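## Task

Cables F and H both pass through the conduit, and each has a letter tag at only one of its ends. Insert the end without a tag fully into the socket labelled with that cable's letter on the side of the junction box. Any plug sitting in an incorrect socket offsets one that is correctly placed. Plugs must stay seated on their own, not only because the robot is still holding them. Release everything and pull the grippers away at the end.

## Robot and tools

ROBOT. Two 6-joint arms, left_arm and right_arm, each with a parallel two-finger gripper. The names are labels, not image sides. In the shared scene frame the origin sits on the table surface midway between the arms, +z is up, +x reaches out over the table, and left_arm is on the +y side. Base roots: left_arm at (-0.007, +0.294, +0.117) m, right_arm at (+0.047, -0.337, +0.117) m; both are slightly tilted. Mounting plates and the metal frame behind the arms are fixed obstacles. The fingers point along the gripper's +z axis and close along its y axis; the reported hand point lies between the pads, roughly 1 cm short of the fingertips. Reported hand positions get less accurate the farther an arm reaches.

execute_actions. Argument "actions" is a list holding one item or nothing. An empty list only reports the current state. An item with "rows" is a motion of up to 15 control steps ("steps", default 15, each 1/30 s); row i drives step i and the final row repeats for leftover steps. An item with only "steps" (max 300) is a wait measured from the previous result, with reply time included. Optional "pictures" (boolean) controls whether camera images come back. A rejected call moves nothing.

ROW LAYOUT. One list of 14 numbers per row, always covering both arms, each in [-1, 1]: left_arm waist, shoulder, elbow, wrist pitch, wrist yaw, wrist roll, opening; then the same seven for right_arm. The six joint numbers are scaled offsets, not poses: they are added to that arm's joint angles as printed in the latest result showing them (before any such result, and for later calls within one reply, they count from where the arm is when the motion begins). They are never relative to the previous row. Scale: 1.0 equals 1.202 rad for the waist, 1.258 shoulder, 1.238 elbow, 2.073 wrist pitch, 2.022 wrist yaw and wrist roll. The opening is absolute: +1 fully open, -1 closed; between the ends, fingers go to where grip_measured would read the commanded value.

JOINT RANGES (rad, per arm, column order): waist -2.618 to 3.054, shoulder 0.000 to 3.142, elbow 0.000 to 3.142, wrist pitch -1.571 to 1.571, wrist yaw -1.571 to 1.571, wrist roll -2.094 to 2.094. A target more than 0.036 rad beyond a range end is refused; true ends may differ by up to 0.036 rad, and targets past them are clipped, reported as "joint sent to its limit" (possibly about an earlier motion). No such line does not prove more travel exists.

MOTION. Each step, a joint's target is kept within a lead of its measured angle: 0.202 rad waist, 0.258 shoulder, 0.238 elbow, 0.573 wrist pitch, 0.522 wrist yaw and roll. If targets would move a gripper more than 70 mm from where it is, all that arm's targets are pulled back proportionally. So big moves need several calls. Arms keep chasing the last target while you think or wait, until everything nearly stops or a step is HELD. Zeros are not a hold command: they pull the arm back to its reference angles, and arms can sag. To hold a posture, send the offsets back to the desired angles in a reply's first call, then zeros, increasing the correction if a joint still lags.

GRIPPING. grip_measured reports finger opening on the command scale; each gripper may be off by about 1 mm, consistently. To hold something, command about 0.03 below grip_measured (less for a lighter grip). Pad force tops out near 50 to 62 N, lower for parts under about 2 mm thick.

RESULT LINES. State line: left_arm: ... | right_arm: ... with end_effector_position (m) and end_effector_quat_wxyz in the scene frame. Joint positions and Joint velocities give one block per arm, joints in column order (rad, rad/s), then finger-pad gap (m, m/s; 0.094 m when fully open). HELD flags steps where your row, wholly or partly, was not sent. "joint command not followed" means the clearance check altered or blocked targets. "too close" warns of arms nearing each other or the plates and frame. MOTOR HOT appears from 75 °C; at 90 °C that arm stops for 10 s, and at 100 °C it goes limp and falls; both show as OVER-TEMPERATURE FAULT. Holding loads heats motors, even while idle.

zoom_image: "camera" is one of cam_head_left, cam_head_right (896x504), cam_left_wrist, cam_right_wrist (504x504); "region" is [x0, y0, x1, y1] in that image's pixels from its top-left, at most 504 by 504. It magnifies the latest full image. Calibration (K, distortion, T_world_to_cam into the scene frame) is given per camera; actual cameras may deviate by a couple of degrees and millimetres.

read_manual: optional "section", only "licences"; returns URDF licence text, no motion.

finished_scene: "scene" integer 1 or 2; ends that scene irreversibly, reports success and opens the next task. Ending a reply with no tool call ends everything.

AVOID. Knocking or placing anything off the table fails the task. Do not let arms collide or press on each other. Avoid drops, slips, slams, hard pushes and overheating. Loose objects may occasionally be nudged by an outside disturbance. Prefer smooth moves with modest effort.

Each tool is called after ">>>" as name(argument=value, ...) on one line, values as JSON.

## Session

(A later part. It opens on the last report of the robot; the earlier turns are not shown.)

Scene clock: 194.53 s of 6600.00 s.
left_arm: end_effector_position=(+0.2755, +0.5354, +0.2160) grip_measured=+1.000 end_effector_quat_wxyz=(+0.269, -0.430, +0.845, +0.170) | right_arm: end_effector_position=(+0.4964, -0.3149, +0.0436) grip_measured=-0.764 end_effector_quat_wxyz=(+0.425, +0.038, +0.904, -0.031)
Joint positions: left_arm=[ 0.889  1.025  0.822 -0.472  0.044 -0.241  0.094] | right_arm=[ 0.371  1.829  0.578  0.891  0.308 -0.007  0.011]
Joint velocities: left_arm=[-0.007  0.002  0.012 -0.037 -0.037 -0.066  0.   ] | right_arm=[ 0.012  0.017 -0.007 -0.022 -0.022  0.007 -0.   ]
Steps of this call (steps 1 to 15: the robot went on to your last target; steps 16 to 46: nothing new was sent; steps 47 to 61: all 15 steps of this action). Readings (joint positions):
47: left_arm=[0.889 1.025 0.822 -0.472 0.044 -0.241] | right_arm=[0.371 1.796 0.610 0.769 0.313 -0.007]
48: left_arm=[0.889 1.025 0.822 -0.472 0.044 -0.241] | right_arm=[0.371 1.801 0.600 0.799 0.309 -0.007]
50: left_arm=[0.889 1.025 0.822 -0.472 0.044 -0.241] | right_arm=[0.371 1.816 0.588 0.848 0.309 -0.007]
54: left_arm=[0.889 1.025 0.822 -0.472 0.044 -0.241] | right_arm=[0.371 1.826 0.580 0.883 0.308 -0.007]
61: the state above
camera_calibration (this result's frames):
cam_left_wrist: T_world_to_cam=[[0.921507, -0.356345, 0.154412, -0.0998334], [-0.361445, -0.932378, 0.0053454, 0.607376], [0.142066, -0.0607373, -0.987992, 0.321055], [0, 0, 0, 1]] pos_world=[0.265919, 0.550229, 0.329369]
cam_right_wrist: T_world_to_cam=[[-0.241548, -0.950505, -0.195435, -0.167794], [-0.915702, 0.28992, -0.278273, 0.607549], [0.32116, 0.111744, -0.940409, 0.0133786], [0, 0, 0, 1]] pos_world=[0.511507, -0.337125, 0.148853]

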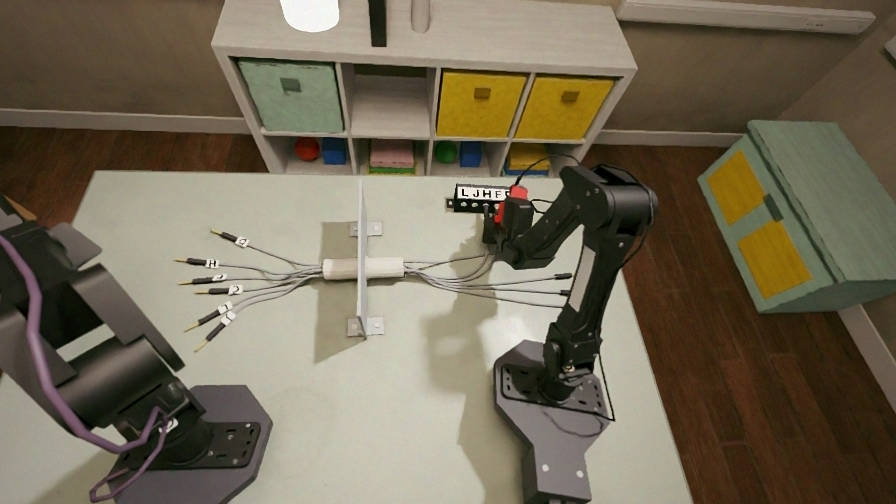

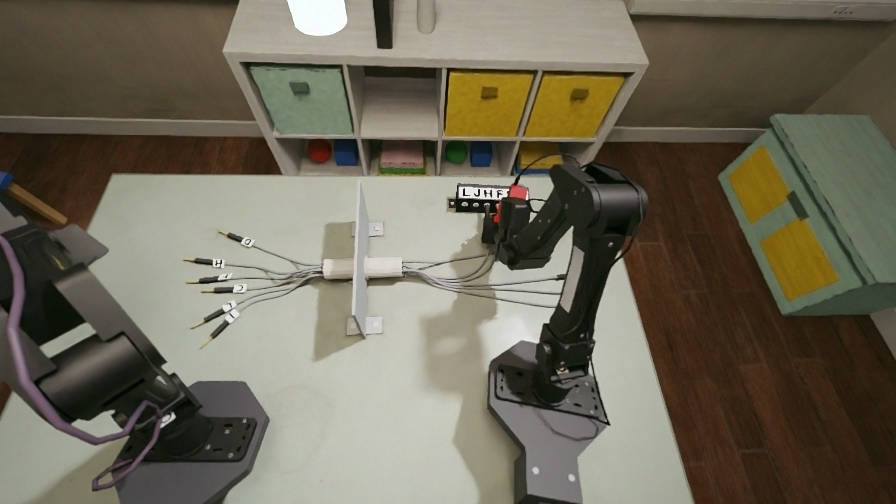

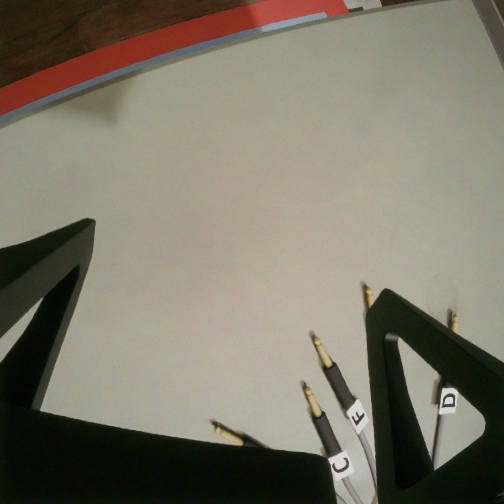

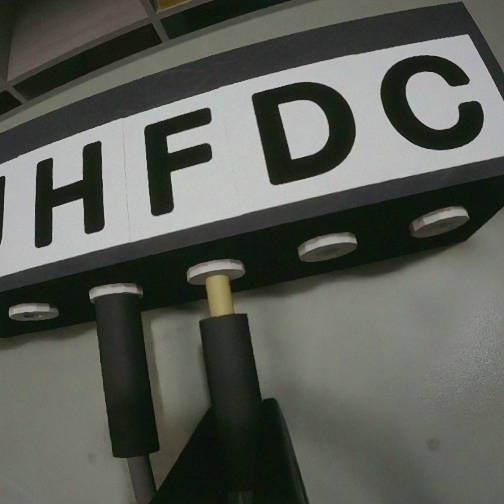

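>>> execute_actions(actions=[{"rows":[[0,0,0,0,0,0,1,-0.003,0.012,0.03,0.005,0,0,-0.82],[0,0,0,0,0,0,1,-0.006,0.012,0.04,0.005,0,0,-0.82],[0,0,0,0,0,0,1,-0.009,0.012,0.05,0.005,-0.003,0,-0.82],[0,0,0,0,0,0,1,-0.012,0.012,0.06,0.003,-0.005,0,-0.82],[0,0,0,0,0,0,1,-0.014,0.012,0.07,0,-0.007,0,-0.82]],"steps":15}])

Scene clock: 195.90 s of 6600.00 s.
left_arm: end_effector_position=(+0.2755, +0.5354, +0.2160) grip_measured=+1.000 end_effector_quat_wxyz=(+0.269, -0.430, +0.845, +0.170) | right_arm: end_effector_position=(+0.4976, -0.3153, +0.0431) grip_measured=-0.764 end_effector_quat_wxyz=(+0.422, +0.038, +0.905, -0.033)
Joint positions: left_arm=[ 0.889  1.025  0.822 -0.472  0.044 -0.241  0.094] | right_arm=[ 0.371  1.829  0.587  0.876  0.312 -0.007  0.011]
Joint velocities: left_arm=[ 0.002  0.007  0.007 -0.022 -0.037 -0.051 -0.001] | right_arm=[-0.012  0.002  0.007 -0.007 -0.095  0.007 -0.   ]
Steps of this call (steps 1 to 15: the robot went on to your last target; steps 16 to 26: nothing new was sent; steps 27 to 41: all 15 steps of this action). Readings (joint positions):
27: left_arm=[0.889 1.025 0.822 -0.472 0.044 -0.241] | right_arm=[0.371 1.829 0.579 0.891 0.308 -0.007]
28: left_arm=[0.889 1.025 0.822 -0.472 0.044 -0.241] | right_arm=[0.371 1.829 0.581 0.887 0.309 -0.007]
30: left_arm=[0.889 1.025 0.822 -0.472 0.044 -0.241] | right_arm=[0.371 1.829 0.584 0.881 0.310 -0.007]
34: left_arm=[0.889 1.025 0.822 -0.472 0.044 -0.241] | right_arm=[0.371 1.829 0.587 0.876 0.312 -0.007]
41: the state above
camera_calibration (this result's frames):
cam_left_wrist: T_world_to_cam=[[0.921507, -0.356345, 0.154412, -0.0998334], [-0.361445, -0.932378, 0.0053454, 0.607376], [0.142066, -0.0607373, -0.987992, 0.321055], [0, 0, 0, 1]] pos_world=[0.265919, 0.550229, 0.329369]
cam_right_wrist: T_world_to_cam=[[-0.244222, -0.950709, -0.191073, -0.166835], [-0.916935, 0.290523, -0.273545, 0.60922], [0.315573, 0.108396, -0.94269, 0.014331], [0, 0, 0, 1]] pos_world=[0.513348, -0.337157, 0.148281]

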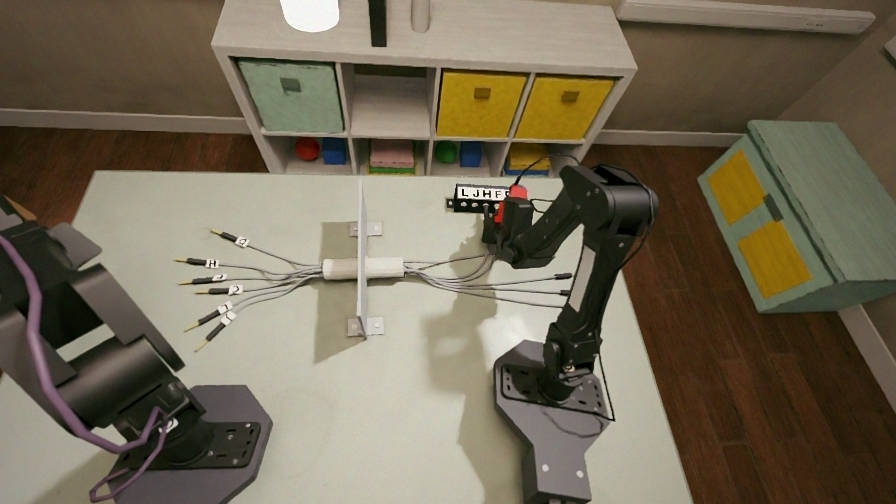

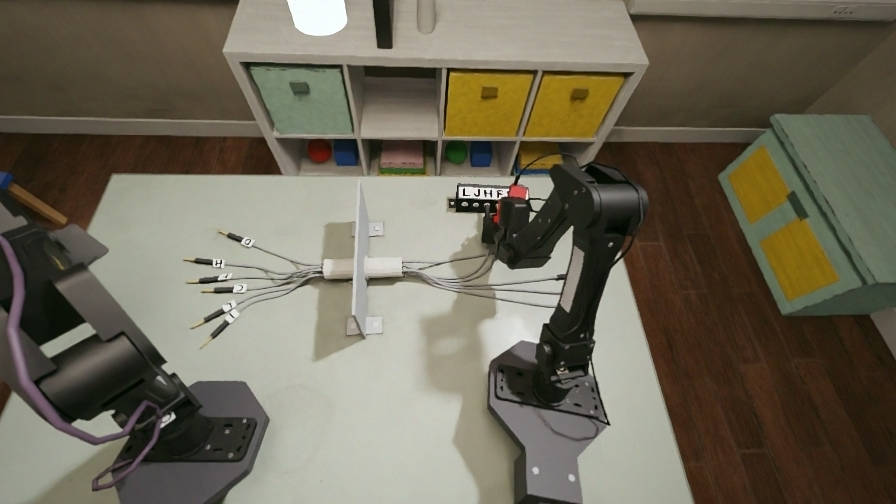

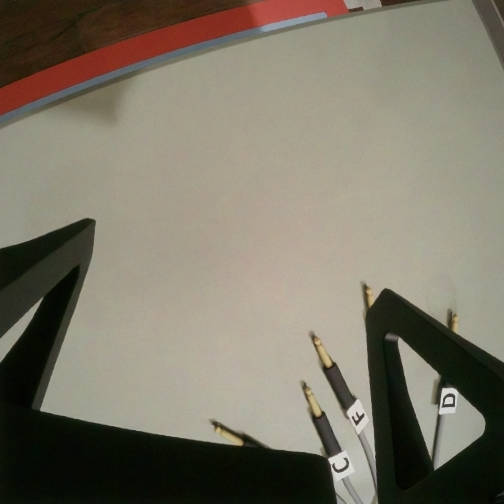

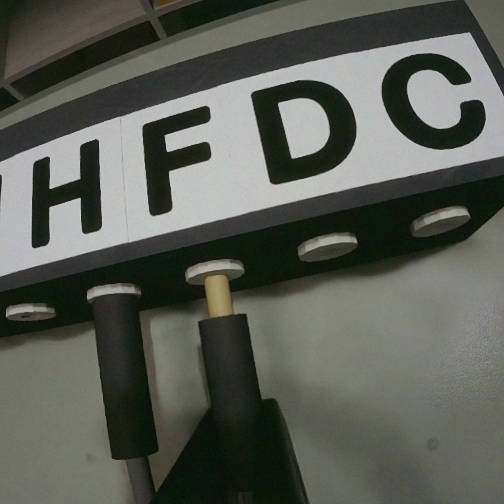

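>>> execute_actions(actions=[{"rows":[[0,0,0,0,0,0,1,0,0,0,0,0,0,-0.6],[0,0,0,0,0,0,1,0,0,0,0,0,0,-0.6],[0,0,0,0,0,0,1,0,0,0,0,0,0,-0.6],[0,0,0,0,0,0,1,0,0,-0.03,0.02,0,0,-0.6],[0,0,0,0,0,0,1,0.005,0,-0.05,0.035,0.004,0,-0.6],[0,0,0,0,0,0,1,0.01,0,-0.06,0.045,0.008,0,-0.6],[0,0,0,0,0,0,1,0.012,0,-0.065,0.05,0.008,0,-0.6]],"steps":15}])

Scene clock: 197.90 s of 6600.00 s.
left_arm: end_effector_position=(+0.2755, +0.5354, +0.2160) grip_measured=+1.000 end_effector_quat_wxyz=(+0.269, -0.430, +0.845, +0.170) | right_arm: end_effector_position=(+0.4829, -0.3180, +0.0411) grip_measured=-0.603 end_effector_quat_wxyz=(+0.426, +0.040, +0.903, -0.035)
Joint positions: left_arm=[ 0.889  1.025  0.822 -0.472  0.044 -0.241  0.094] | right_arm=[ 0.371  1.829  0.522  0.95   0.317 -0.007  0.019]
Joint velocities: left_arm=[-0.002  0.002 -0.012 -0.007 -0.022 -0.007 -0.001] | right_arm=[-0.012  0.002 -0.012  0.007  0.007 -0.022 -0.001]
Steps of this call (steps 1 to 15: the robot went on to your last target; steps 16 to 45: nothing new was sent; steps 46 to 60: all 15 steps of this action). Readings (joint positions):
46: left_arm=[0.889 1.025 0.822 -0.472 0.044 -0.241] | right_arm=[0.371 1.829 0.585 0.876 0.312 -0.007]
47: left_arm=[0.889 1.025 0.822 -0.472 0.044 -0.241] | right_arm=[0.371 1.829 0.585 0.876 0.312 -0.007]
49: left_arm=[0.889 1.025 0.822 -0.472 0.044 -0.241] | right_arm=[0.371 1.829 0.584 0.879 0.312 -0.007]
53: left_arm=[0.889 1.025 0.822 -0.472 0.044 -0.241] | right_arm=[0.371 1.829 0.539 0.928 0.315 -0.007]
60: the state above
camera_calibration (this result's frames):
cam_left_wrist: T_world_to_cam=[[0.921507, -0.356345, 0.154412, -0.0998334], [-0.361445, -0.932378, 0.0053454, 0.607376], [0.142066, -0.0607373, -0.987992, 0.321055], [0, 0, 0, 1]] pos_world=[0.265919, 0.550229, 0.329369]
cam_right_wrist: T_world_to_cam=[[-0.248292, -0.94971, -0.190795, -0.171118], [-0.912896, 0.295286, -0.281827, 0.595862], [0.323993, 0.1042, -0.940304, 0.0119138], [0, 0, 0, 1]] pos_world=[0.497612, -0.339704, 0.146484]

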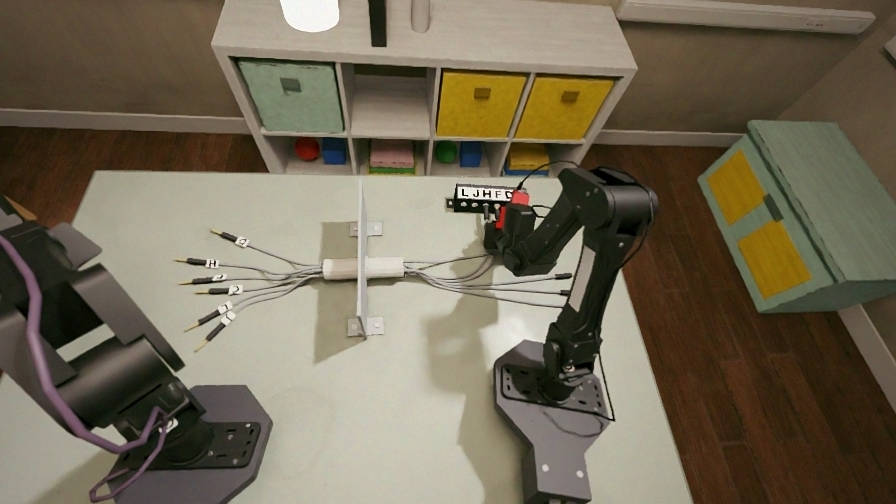

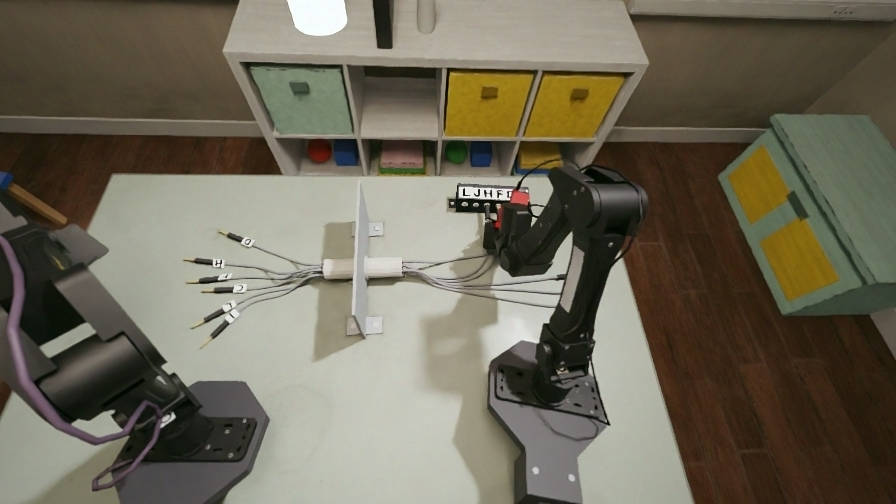

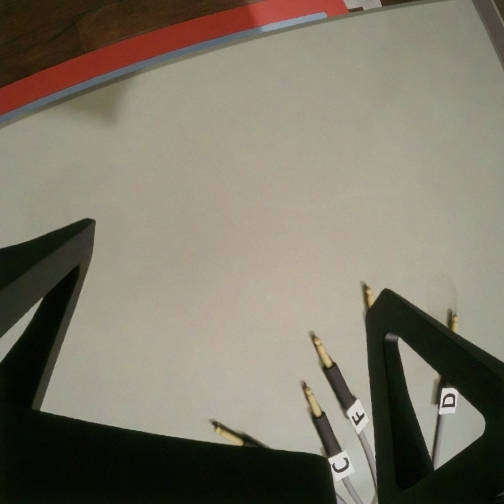

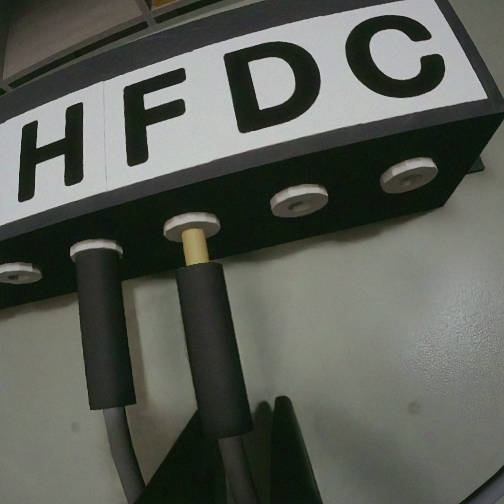

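>>> execute_actions(actions=[{"rows":[[0,0,0,0,0,0,1,0.012,-0.015,0.01,0,0,0,-0.6],[0,0,0,0,0,0,1,0.012,-0.026,0.01,0,0,0,-0.6]],"steps":15}])

Scene clock: 199.50 s of 6600.00 s.
left_arm: end_effector_position=(+0.2755, +0.5354, +0.2160) grip_measured=+1.000 end_effector_quat_wxyz=(+0.269, -0.430, +0.845, +0.170) | right_arm: end_effector_position=(+0.4841, -0.3181, +0.0425) grip_measured=-0.603 end_effector_quat_wxyz=(+0.429, +0.041, +0.902, -0.035)
Joint positions: left_arm=[ 0.889  1.025  0.822 -0.472  0.044 -0.241  0.094] | right_arm=[ 0.371  1.829  0.522  0.957  0.317 -0.007  0.019]
Joint velocities: left_arm=[-0.012  0.007 -0.007 -0.066 -0.051  0.022  0.002] | right_arm=[ 0.002 -0.007 -0.002 -0.007 -0.022 -0.022 -0.001]
Steps of this call (steps 1 to 15: the robot went on to your last target; steps 16 to 33: nothing new was sent; steps 34 to 48: all 15 steps of this action). Readings (joint positions):
34: left_arm=[0.889 1.025 0.822 -0.472 0.044 -0.241] | right_arm=[0.371 1.829 0.522 0.958 0.317 -0.007]
35: left_arm=[0.889 1.025 0.822 -0.472 0.044 -0.241] | right_arm=[0.371 1.829 0.522 0.957 0.317 -0.007]
37: left_arm=[0.889 1.025 0.822 -0.472 0.044 -0.241] | right_arm=[0.371 1.829 0.522 0.957 0.317 -0.007]
41: left_arm=[0.889 1.025 0.822 -0.472 0.044 -0.241] | right_arm=[0.371 1.829 0.522 0.957 0.317 -0.007]
48: the state above
camera_calibration (this result's frames):
cam_left_wrist: T_world_to_cam=[[0.921507, -0.356345, 0.154412, -0.0998334], [-0.361445, -0.932378, 0.0053454, 0.607376], [0.142066, -0.0607373, -0.987992, 0.321055], [0, 0, 0, 1]] pos_world=[0.265919, 0.550229, 0.329369]
cam_right_wrist: T_world_to_cam=[[-0.248134, -0.949176, -0.193635, -0.170436], [-0.910379, 0.296806, -0.288298, 0.596881], [0.331117, 0.104745, -0.937758, 0.00949791], [0, 0, 0, 1]] pos_world=[0.497953, -0.339926, 0.147984]

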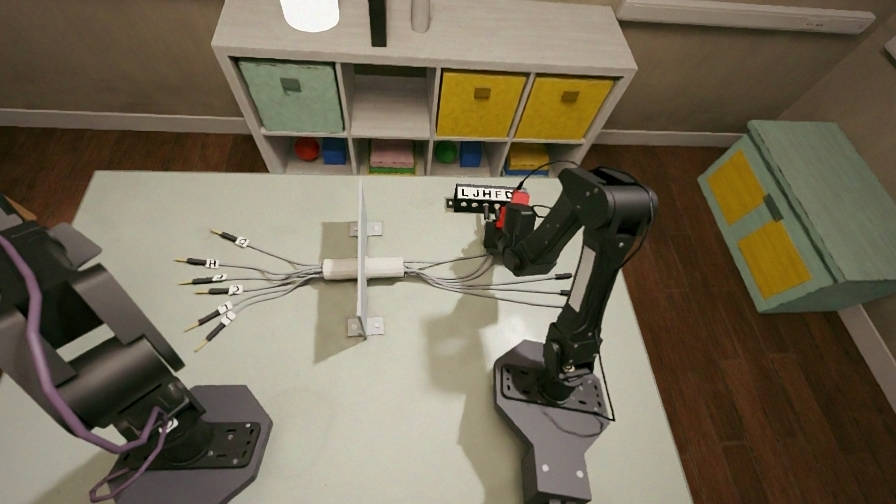

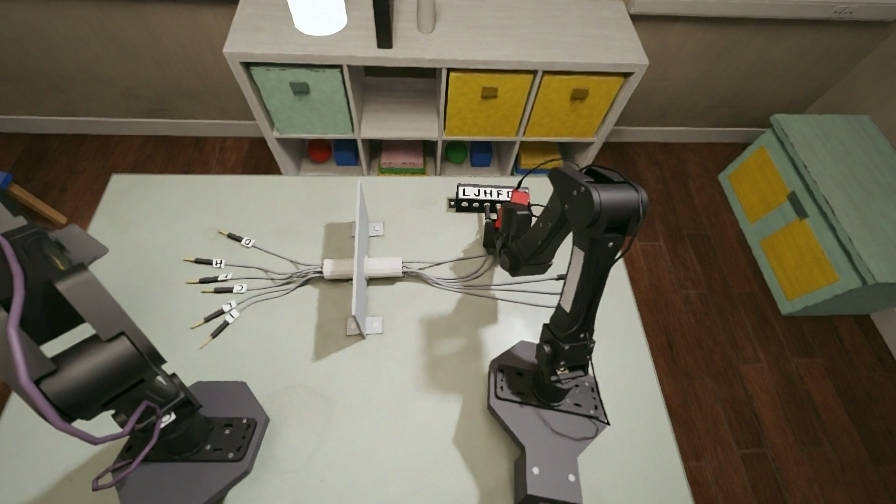

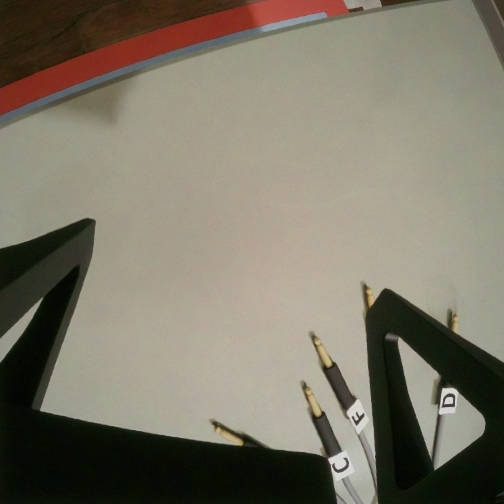

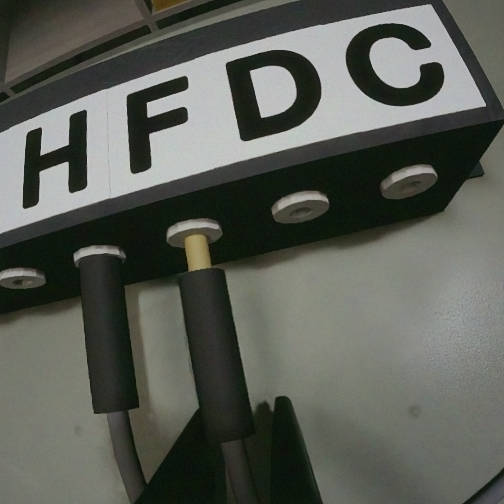

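>>> execute_actions(actions=[{"rows":[[0,0,0,0,0,0,1,0,0,0,0.03,-0.006,0,-0.6],[0,0,0,0,0,0,1,0,0,0,0.055,-0.01,0.005,-0.6]],"steps":15}])

Scene clock: 200.70 s of 6600.00 s.
left_arm: end_effector_position=(+0.2755, +0.5354, +0.2160) grip_measured=+1.000 end_effector_quat_wxyz=(+0.269, -0.430, +0.845, +0.170) | right_arm: end_effector_position=(+0.4976, -0.3171, +0.0605) grip_measured=-0.603 end_effector_quat_wxyz=(+0.470, +0.051, +0.881, -0.024)
Joint positions: left_arm=[ 0.889  1.025  0.822 -0.472  0.044 -0.241  0.094] | right_arm=[ 0.371  1.829  0.522  1.051  0.304 -0.005  0.019]
Joint velocities: left_arm=[ 0.012 -0.002  0.022 -0.066  0.037 -0.051  0.001] | right_arm=[-0.002 -0.002  0.027 -0.022  0.007 -0.007 -0.   ]
Steps of this call (steps 1 to 15: the robot went on to your last target; steps 16 to 21: nothing new was sent; steps 22 to 36: all 15 steps of this action). Readings (joint positions):
22: left_arm=[0.889 1.025 0.822 -0.472 0.044 -0.241] | right_arm=[0.371 1.829 0.522 0.961 0.316 -0.007]
23: left_arm=[0.889 1.025 0.822 -0.472 0.044 -0.241] | right_arm=[0.371 1.829 0.522 0.971 0.313 -0.007]
25: left_arm=[0.889 1.025 0.822 -0.472 0.044 -0.241] | right_arm=[0.371 1.829 0.522 1.002 0.310 -0.006]
29: left_arm=[0.889 1.025 0.822 -0.472 0.044 -0.241] | right_arm=[0.371 1.829 0.522 1.036 0.306 -0.005]
36: the state above
camera_calibration (this result's frames):
cam_left_wrist: T_world_to_cam=[[0.921507, -0.356345, 0.154412, -0.0998334], [-0.361445, -0.932378, 0.0053454, 0.607376], [0.142066, -0.0607373, -0.987992, 0.321055], [0, 0, 0, 1]] pos_world=[0.265919, 0.550229, 0.329369]
cam_right_wrist: T_world_to_cam=[[-0.234721, -0.942743, -0.236941, -0.164669], [-0.87825, 0.310145, -0.363987, 0.606928], [0.416632, 0.122658, -0.900762, -0.0172939], [0, 0, 0, 1]] pos_world=[0.501589, -0.341355, 0.166319]

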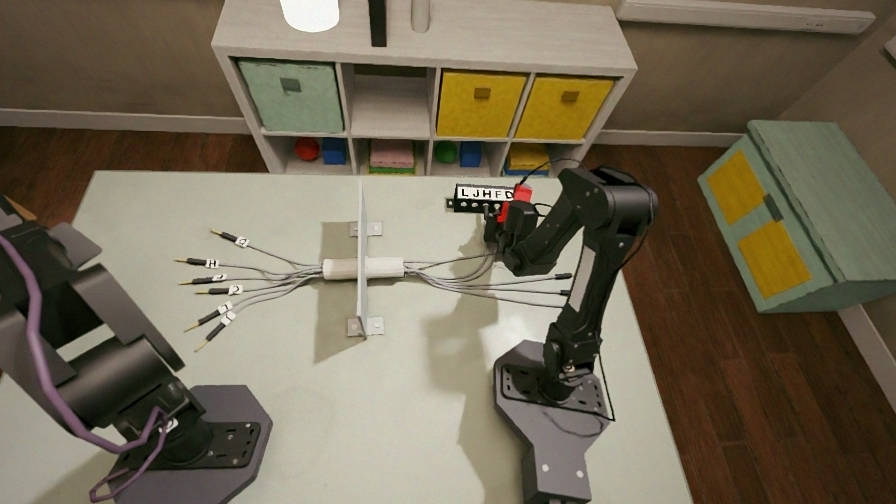

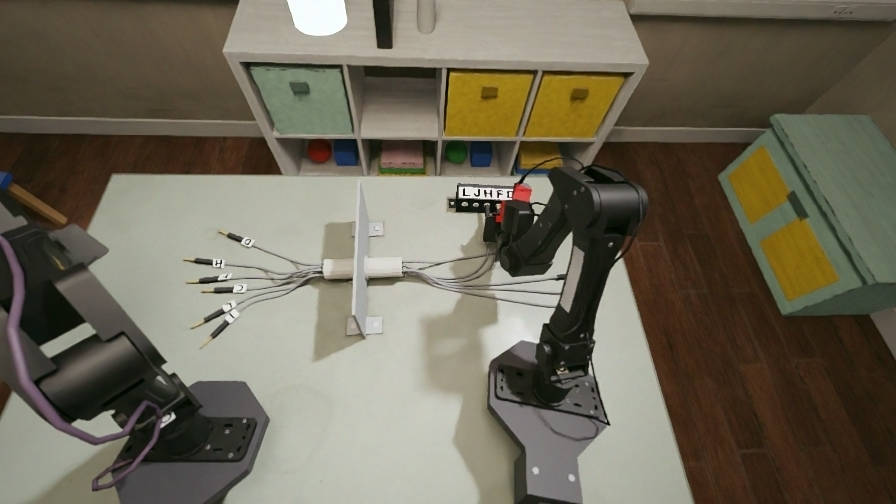

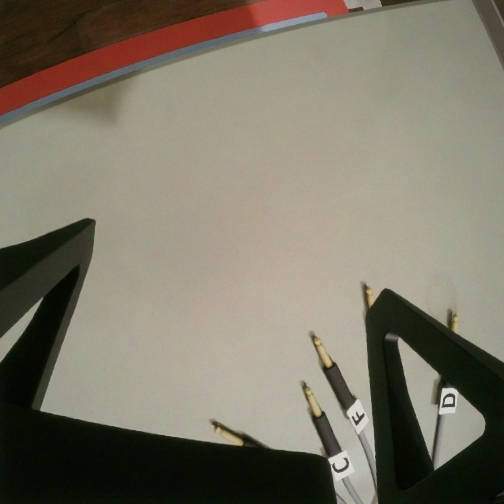

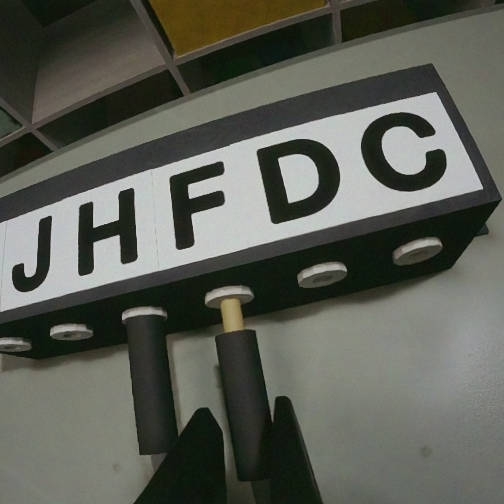

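>>> execute_actions(actions=[{"rows":[[0,0,0,0,0,0,1,0,0.015,0,0,0,0,-0.6],[0,0,0,0,0,0,1,0,0.022,0,0,0,0,-0.6],[0,0,0,0,0,0,1,0,0.022,0,0,0,0,-0.6],[0,0,0,0,0,0,1,0,0.022,0,0,0,0,-0.6],[0,0,0,0,0,0,1,0,0.022,0,0,0,0,-0.6],[0,0,0,0,0,0,1,0,0.022,0,0,0,0,-0.6],[0,0,0,0,0,0,1,0,0.022,0,0,0,0,-0.6],[0,0,0,0,0,0,1,0,0.022,0,0,0,0,-0.6],[0,0,0,0,0,0,1,0,0.022,0,0,0,0,-0.7],[0,0,0,0,0,0,1,0,0.022,0,0,0,0,-0.82]],"steps":15}])

Scene clock: 202.07 s of 6600.00 s.
left_arm: end_effector_position=(+0.2755, +0.5354, +0.2160) grip_measured=+1.000 end_effector_quat_wxyz=(+0.269, -0.430, +0.845, +0.170) | right_arm: end_effector_position=(+0.4954, -0.3157, +0.0549) grip_measured=-0.775 end_effector_quat_wxyz=(+0.464, +0.048, +0.884, -0.023)
Joint positions: left_arm=[ 0.889  1.025  0.822 -0.472  0.044 -0.241  0.094] | right_arm=[ 0.371  1.845  0.522  1.054  0.3   -0.005  0.011]
Joint velocities: left_arm=[-0.002  0.012 -0.002 -0.037  0.007  0.037  0.001] | right_arm=[-0.002  0.002 -0.007  0.022 -0.051 -0.037  0.   ]
Steps of this call (steps 1 to 15: the robot went on to your last target; steps 16 to 26: nothing new was sent; steps 27 to 41: all 15 steps of this action). Readings (joint positions):
27: left_arm=[0.889 1.025 0.822 -0.472 0.044 -0.241] | right_arm=[0.371 1.829 0.522 1.054 0.303 -0.005]
28: left_arm=[0.889 1.025 0.822 -0.472 0.044 -0.241] | right_arm=[0.371 1.831 0.522 1.054 0.303 -0.005]
30: left_arm=[0.889 1.025 0.822 -0.472 0.044 -0.241] | right_arm=[0.371 1.837 0.522 1.054 0.303 -0.005]
34: left_arm=[0.889 1.025 0.822 -0.472 0.044 -0.241] | right_arm=[0.371 1.845 0.522 1.054 0.303 -0.005]
41: the state above
camera_calibration (this result's frames):
cam_left_wrist: T_world_to_cam=[[0.921507, -0.356345, 0.154412, -0.0998334], [-0.361445, -0.932378, 0.0053454, 0.607376], [0.142066, -0.0607373, -0.987992, 0.321055], [0, 0, 0, 1]] pos_world=[0.265919, 0.550229, 0.329369]
cam_right_wrist: T_world_to_cam=[[-0.232235, -0.94398, -0.234453, -0.166928], [-0.884597, 0.305204, -0.352617, 0.603445], [0.404419, 0.125506, -0.905921, -0.0144066], [0, 0, 0, 1]] pos_world=[0.500865, -0.339942, 0.160597]

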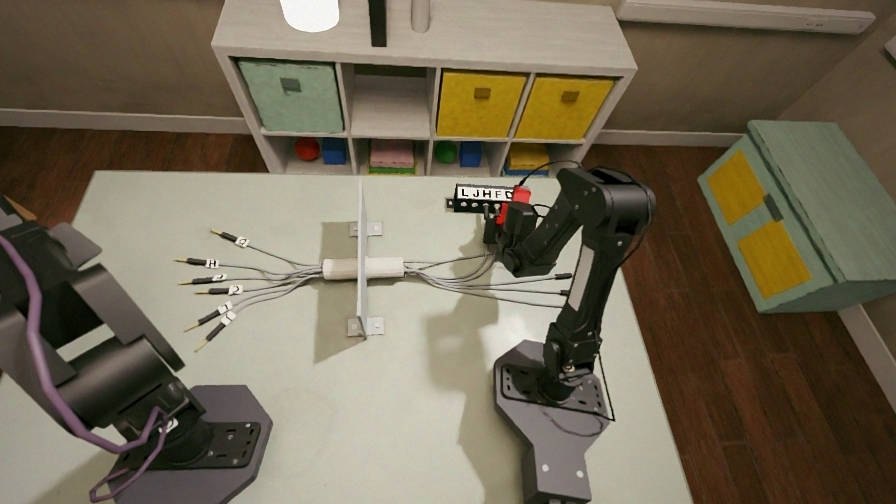

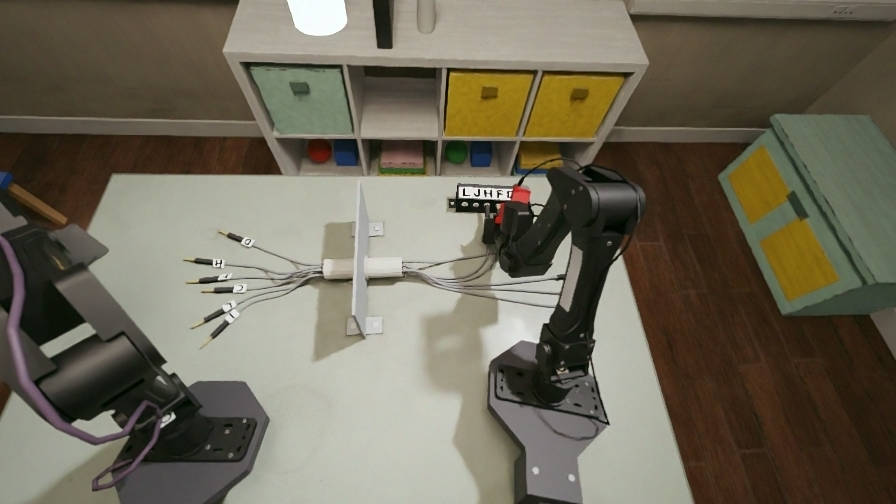

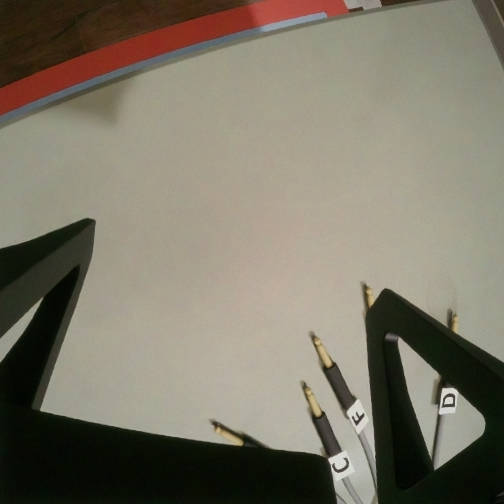

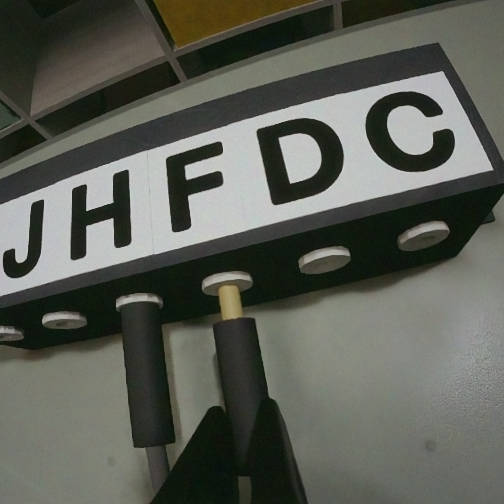

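>>> execute_actions(actions=[])

Scene clock: 204.97 s of 6600.00 s.
left_arm: end_effector_position=(+0.2755, +0.5354, +0.2160) grip_measured=+1.000 end_effector_quat_wxyz=(+0.269, -0.430, +0.845, +0.170) | right_arm: end_effector_position=(+0.4954, -0.3157, +0.0549) grip_measured=-0.775 end_effector_quat_wxyz=(+0.464, +0.048, +0.884, -0.023)
Joint positions: left_arm=[ 0.889  1.025  0.822 -0.472  0.044 -0.241  0.094] | right_arm=[ 0.371  1.845  0.522  1.054  0.3   -0.005  0.011]
Joint velocities: left_arm=[ 0.007  0.002 -0.002  0.007  0.007  0.022 -0.   ] | right_arm=[-0.022  0.007 -0.012  0.007  0.007 -0.007  0.001]
Steps of this call (steps 1 to 15: the robot went on to your last target; steps 16 to 87: nothing new was sent). Readings (joint positions):
1: left_arm=[0.889 1.025 0.822 -0.472 0.044 -0.241] | right_arm=[0.371 1.845 0.522 1.054 0.300 -0.005]
2: left_arm=[0.889 1.025 0.822 -0.472 0.044 -0.241] | right_arm=[0.371 1.845 0.522 1.054 0.300 -0.005]
4: left_arm=[0.889 1.025 0.822 -0.472 0.044 -0.241] | right_arm=[0.371 1.845 0.522 1.054 0.300 -0.005]
8: left_arm=[0.889 1.025 0.822 -0.472 0.044 -0.241] | right_arm=[0.371 1.845 0.522 1.054 0.300 -0.005]
87: the state above
All arms were judged still, so your last target was given up. Only a new action makes them travel on or press farther. Fingers that are still opening or closing keep moving.
camera_calibration (this result's frames):
cam_left_wrist: T_world_to_cam=[[0.921507, -0.356345, 0.154412, -0.0998334], [-0.361445, -0.932378, 0.0053454, 0.607376], [0.142066, -0.0607373, -0.987992, 0.321055], [0, 0, 0, 1]] pos_world=[0.265919, 0.550229, 0.329369]
cam_right_wrist: T_world_to_cam=[[-0.232235, -0.94398, -0.234453, -0.166928], [-0.884597, 0.305204, -0.352617, 0.603445], [0.404419, 0.125506, -0.905921, -0.0144066], [0, 0, 0, 1]] pos_world=[0.500865, -0.339942, 0.160597]

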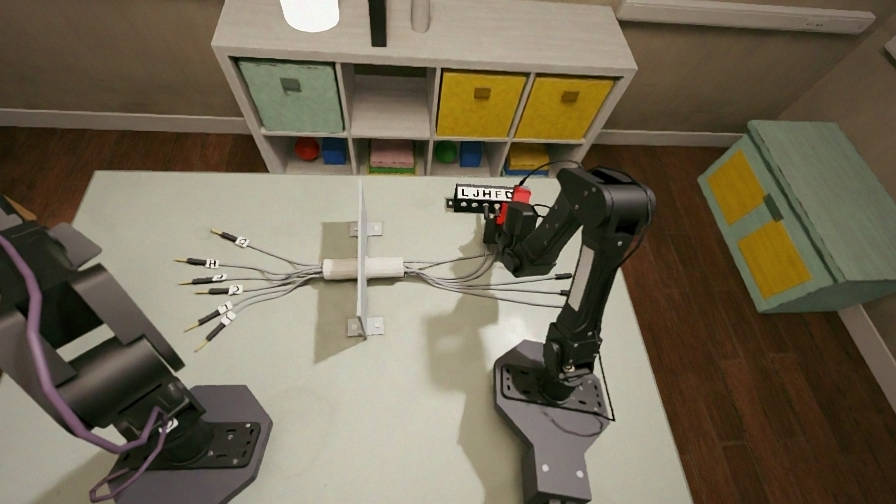

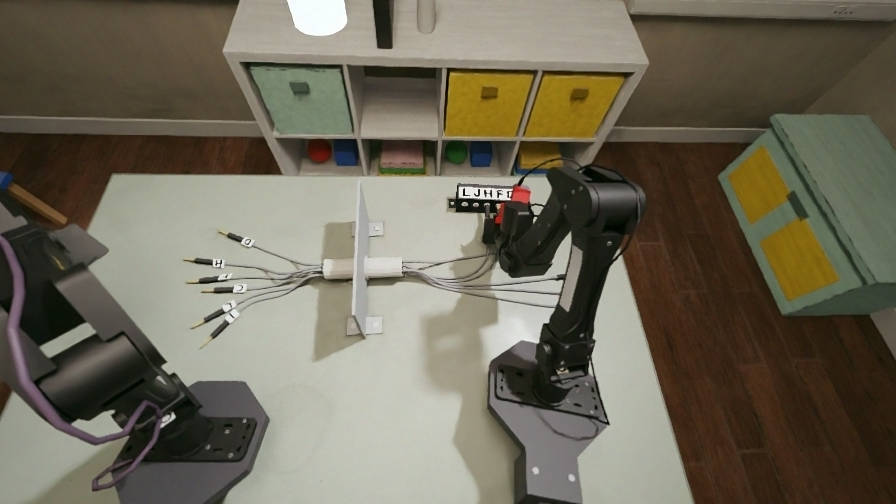

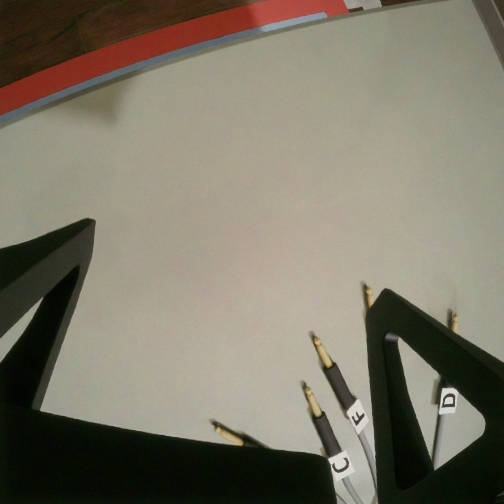

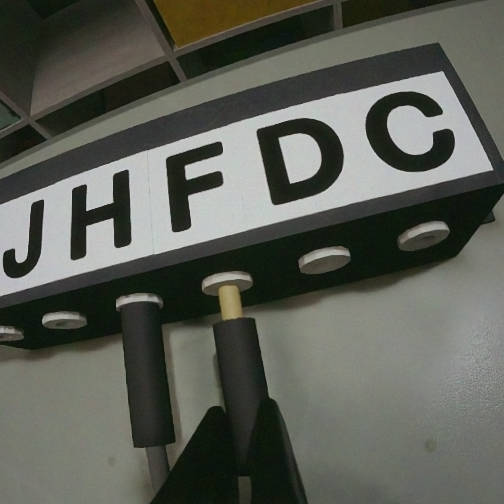

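>>> execute_actions(actions=[{"rows":[[0,0,0,0,0,0,1,-0.004,0,0.01,-0.006,0,0,-0.82],[0,0,0,0,0,0,1,-0.006,0,0.02,-0.012,0,0,-0.82],[0,0,0,0,0,0,1,-0.008,0,0.03,-0.018,0,0,-0.82],[0,0,0,0,0,0,1,-0.01,0,0.04,-0.024,0,0,-0.82],[0,0,0,0,0,0,1,-0.012,0,0.05,-0.03,0,0,-0.82],[0,0,0,0,0,0,1,-0.013,0,0.06,-0.035,0,0,-0.82],[0,0,0,0,0,0,1,-0.014,0,0.07,-0.04,0,0,-0.82],[0,0,0,0,0,0,1,-0.015,0,0.08,-0.046,0,0,-0.82],[0,0,0,0,0,0,1,-0.016,0,0.09,-0.052,0,0,-0.82]],"steps":15}])

Scene clock: 206.23 s of 6600.00 s.
left_arm: end_effector_position=(+0.2755, +0.5354, +0.2160) grip_measured=+1.000 end_effector_quat_wxyz=(+0.269, -0.430, +0.845, +0.170) | right_arm: end_effector_position=(+0.4966, -0.3159, +0.0533) grip_measured=-0.775 end_effector_quat_wxyz=(+0.453, +0.046, +0.890, -0.026)
Joint positions: left_arm=[ 0.889  1.025  0.822 -0.472  0.044 -0.241  0.094] | right_arm=[ 0.371  1.83   0.54   0.993  0.304 -0.005  0.011]
Joint velocities: left_arm=[ 0.002 -0.007 -0.007 -0.051 -0.022  0.007  0.001] | right_arm=[ 0.002 -0.032 -0.007 -0.051  0.037  0.022 -0.   ]
Steps of this call (steps 1 to 23: nothing new was sent; steps 24 to 38: all 15 steps of this action). Readings (joint positions):
24: left_arm=[0.889 1.025 0.822 -0.472 0.044 -0.241] | right_arm=[0.371 1.845 0.522 1.053 0.300 -0.005]
25: left_arm=[0.889 1.025 0.822 -0.472 0.044 -0.241] | right_arm=[0.371 1.845 0.522 1.052 0.300 -0.005]
27: left_arm=[0.889 1.025 0.822 -0.472 0.044 -0.241] | right_arm=[0.371 1.845 0.525 1.045 0.300 -0.005]
31: left_arm=[0.889 1.025 0.822 -0.472 0.044 -0.241] | right_arm=[0.371 1.844 0.532 1.031 0.303 -0.005]
38: the state above
camera_calibration (this result's frames):
cam_left_wrist: T_world_to_cam=[[0.921507, -0.356345, 0.154412, -0.0998334], [-0.361445, -0.932378, 0.0053454, 0.607376], [0.142066, -0.0607373, -0.987992, 0.321055], [0, 0, 0, 1]] pos_world=[0.265919, 0.550229, 0.329369]
cam_right_wrist: T_world_to_cam=[[-0.237071, -0.945693, -0.222401, -0.166054], [-0.894118, 0.301925, -0.330747, 0.60658], [0.379933, 0.120443, -0.917139, -0.00516282], [0, 0, 0, 1]] pos_world=[0.504949, -0.339556, 0.158959]

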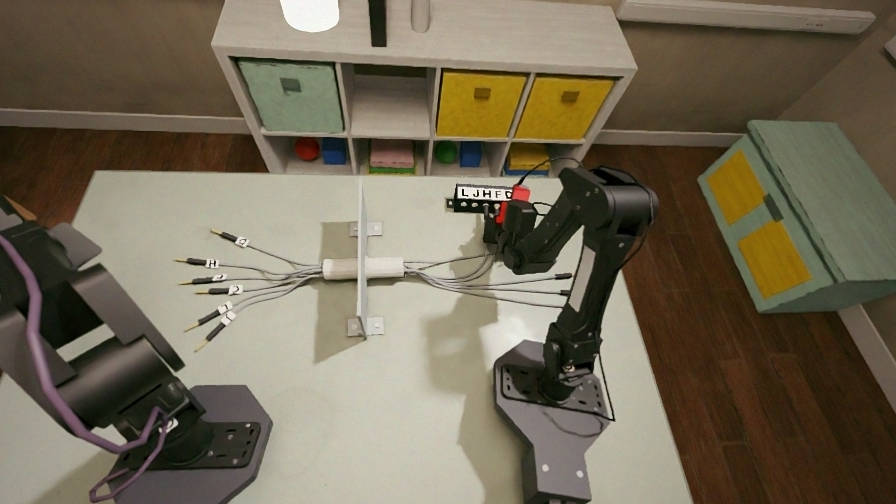

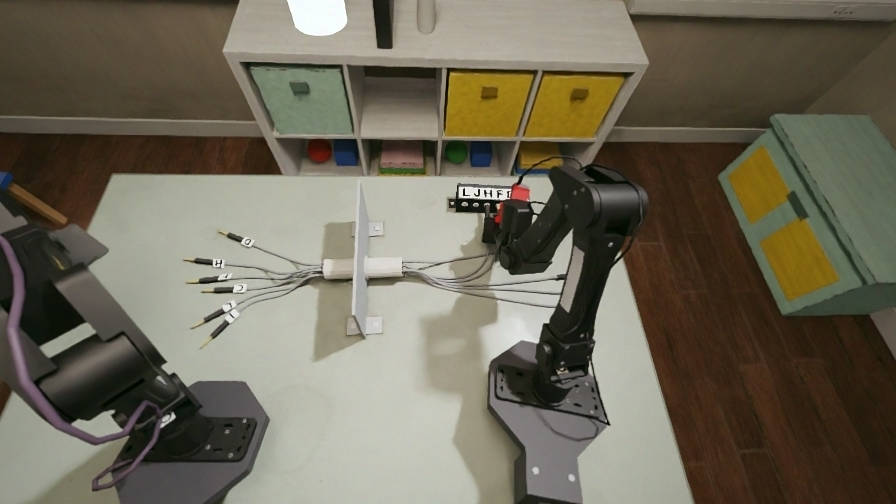

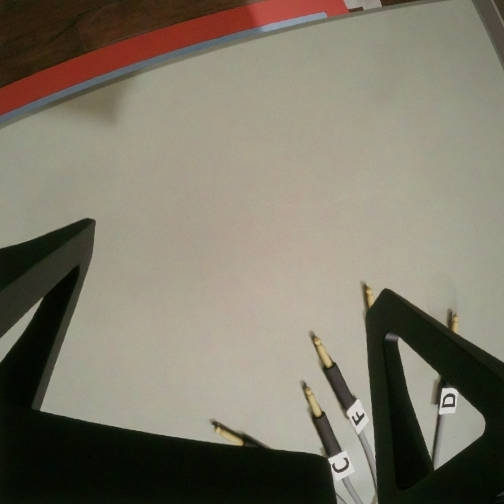

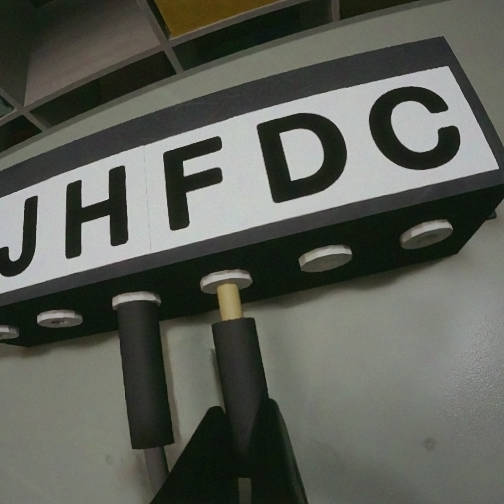

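>>> execute_actions(actions=[{"rows":[[0,0,0,0,0,0,1,-0.012,0.012,0.06,-0.02,0,0,-0.82],[0,0,0,0,0,0,1,-0.014,0.012,0.08,-0.02,0,0,-0.82],[0,0,0,0,0,0,1,-0.016,0.014,0.1,-0.022,0,0,-0.82],[0,0,0,0,0,0,1,-0.018,0.016,0.12,-0.025,0,0,-0.82],[0,0,0,0,0,0,1,-0.018,0.018,0.14,-0.03,0,0,-0.82]],"steps":15}])

Scene clock: 209.07 s of 6600.00 s.
left_arm: end_effector_position=(+0.2755, +0.5354, +0.2160) grip_measured=+1.000 end_effector_quat_wxyz=(+0.269, -0.430, +0.845, +0.170) | right_arm: end_effector_position=(+0.4988, -0.3158, +0.0534) grip_measured=-0.776 end_effector_quat_wxyz=(+0.438, +0.045, +0.897, -0.040)
Joint positions: left_arm=[ 0.889  1.025  0.822 -0.472  0.044 -0.241  0.094] | right_arm=[ 0.386  1.812  0.57   0.912  0.344 -0.005  0.011]
Joint velocities: left_arm=[ 0.012 -0.007 -0.007 -0.022 -0.066 -0.139 -0.   ] | right_arm=[ 0.002 -0.007  0.027 -0.051 -0.007 -0.037  0.001]
Steps of this call (steps 1 to 15: the robot went on to your last target; steps 16 to 70: nothing new was sent; steps 71 to 85: all 15 steps of this action). Readings (joint positions):
71: left_arm=[0.889 1.025 0.822 -0.472 0.044 -0.241] | right_arm=[0.371 1.828 0.541 0.989 0.304 -0.005]
72: left_arm=[0.889 1.025 0.822 -0.472 0.044 -0.241] | right_arm=[0.371 1.828 0.541 0.989 0.304 -0.005]
74: left_arm=[0.889 1.025 0.822 -0.472 0.044 -0.241] | right_arm=[0.372 1.828 0.548 0.980 0.309 -0.005]
78: left_arm=[0.889 1.025 0.822 -0.472 0.044 -0.241] | right_arm=[0.381 1.818 0.564 0.935 0.332 -0.005]
85: the state above
camera_calibration (this result's frames):
cam_left_wrist: T_world_to_cam=[[0.921507, -0.356345, 0.154412, -0.0998334], [-0.361445, -0.932378, 0.0053454, 0.607376], [0.142066, -0.0607373, -0.987992, 0.321055], [0, 0, 0, 1]] pos_world=[0.265919, 0.550229, 0.329369]
cam_right_wrist: T_world_to_cam=[[-0.255372, -0.947618, -0.19185, -0.158512], [-0.900766, 0.305285, -0.308904, 0.6117], [0.351292, 0.0939264, -0.931543, 0.000768256], [0, 0, 0, 1]] pos_world=[0.51025, -0.337024, 0.159262]

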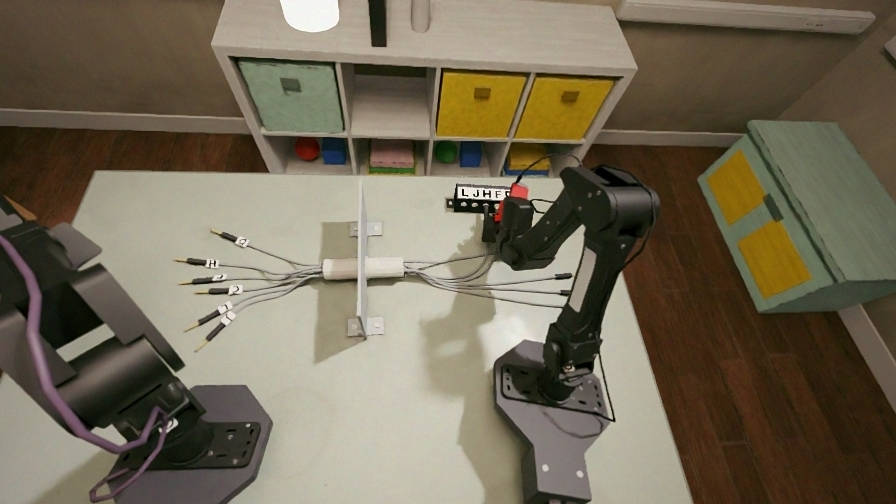

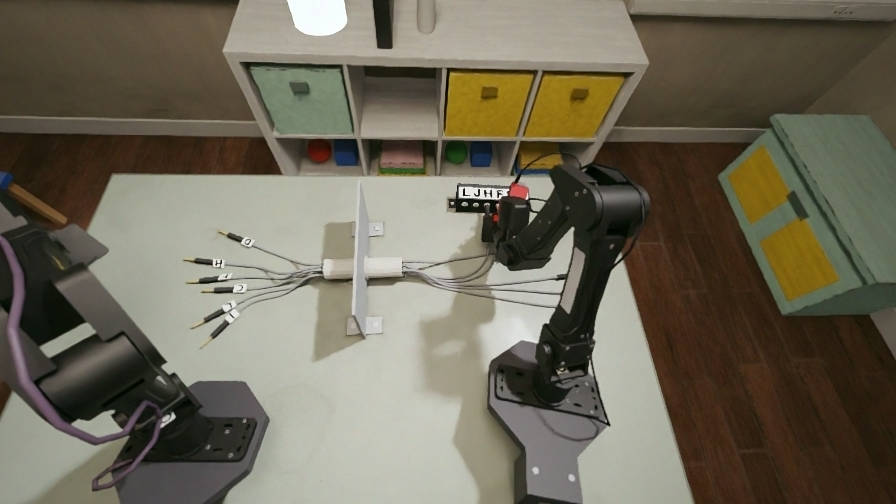

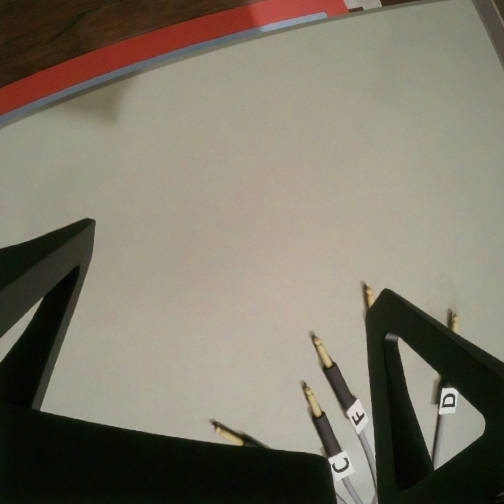

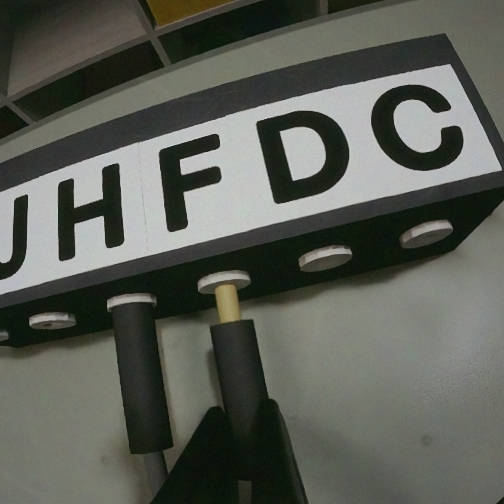

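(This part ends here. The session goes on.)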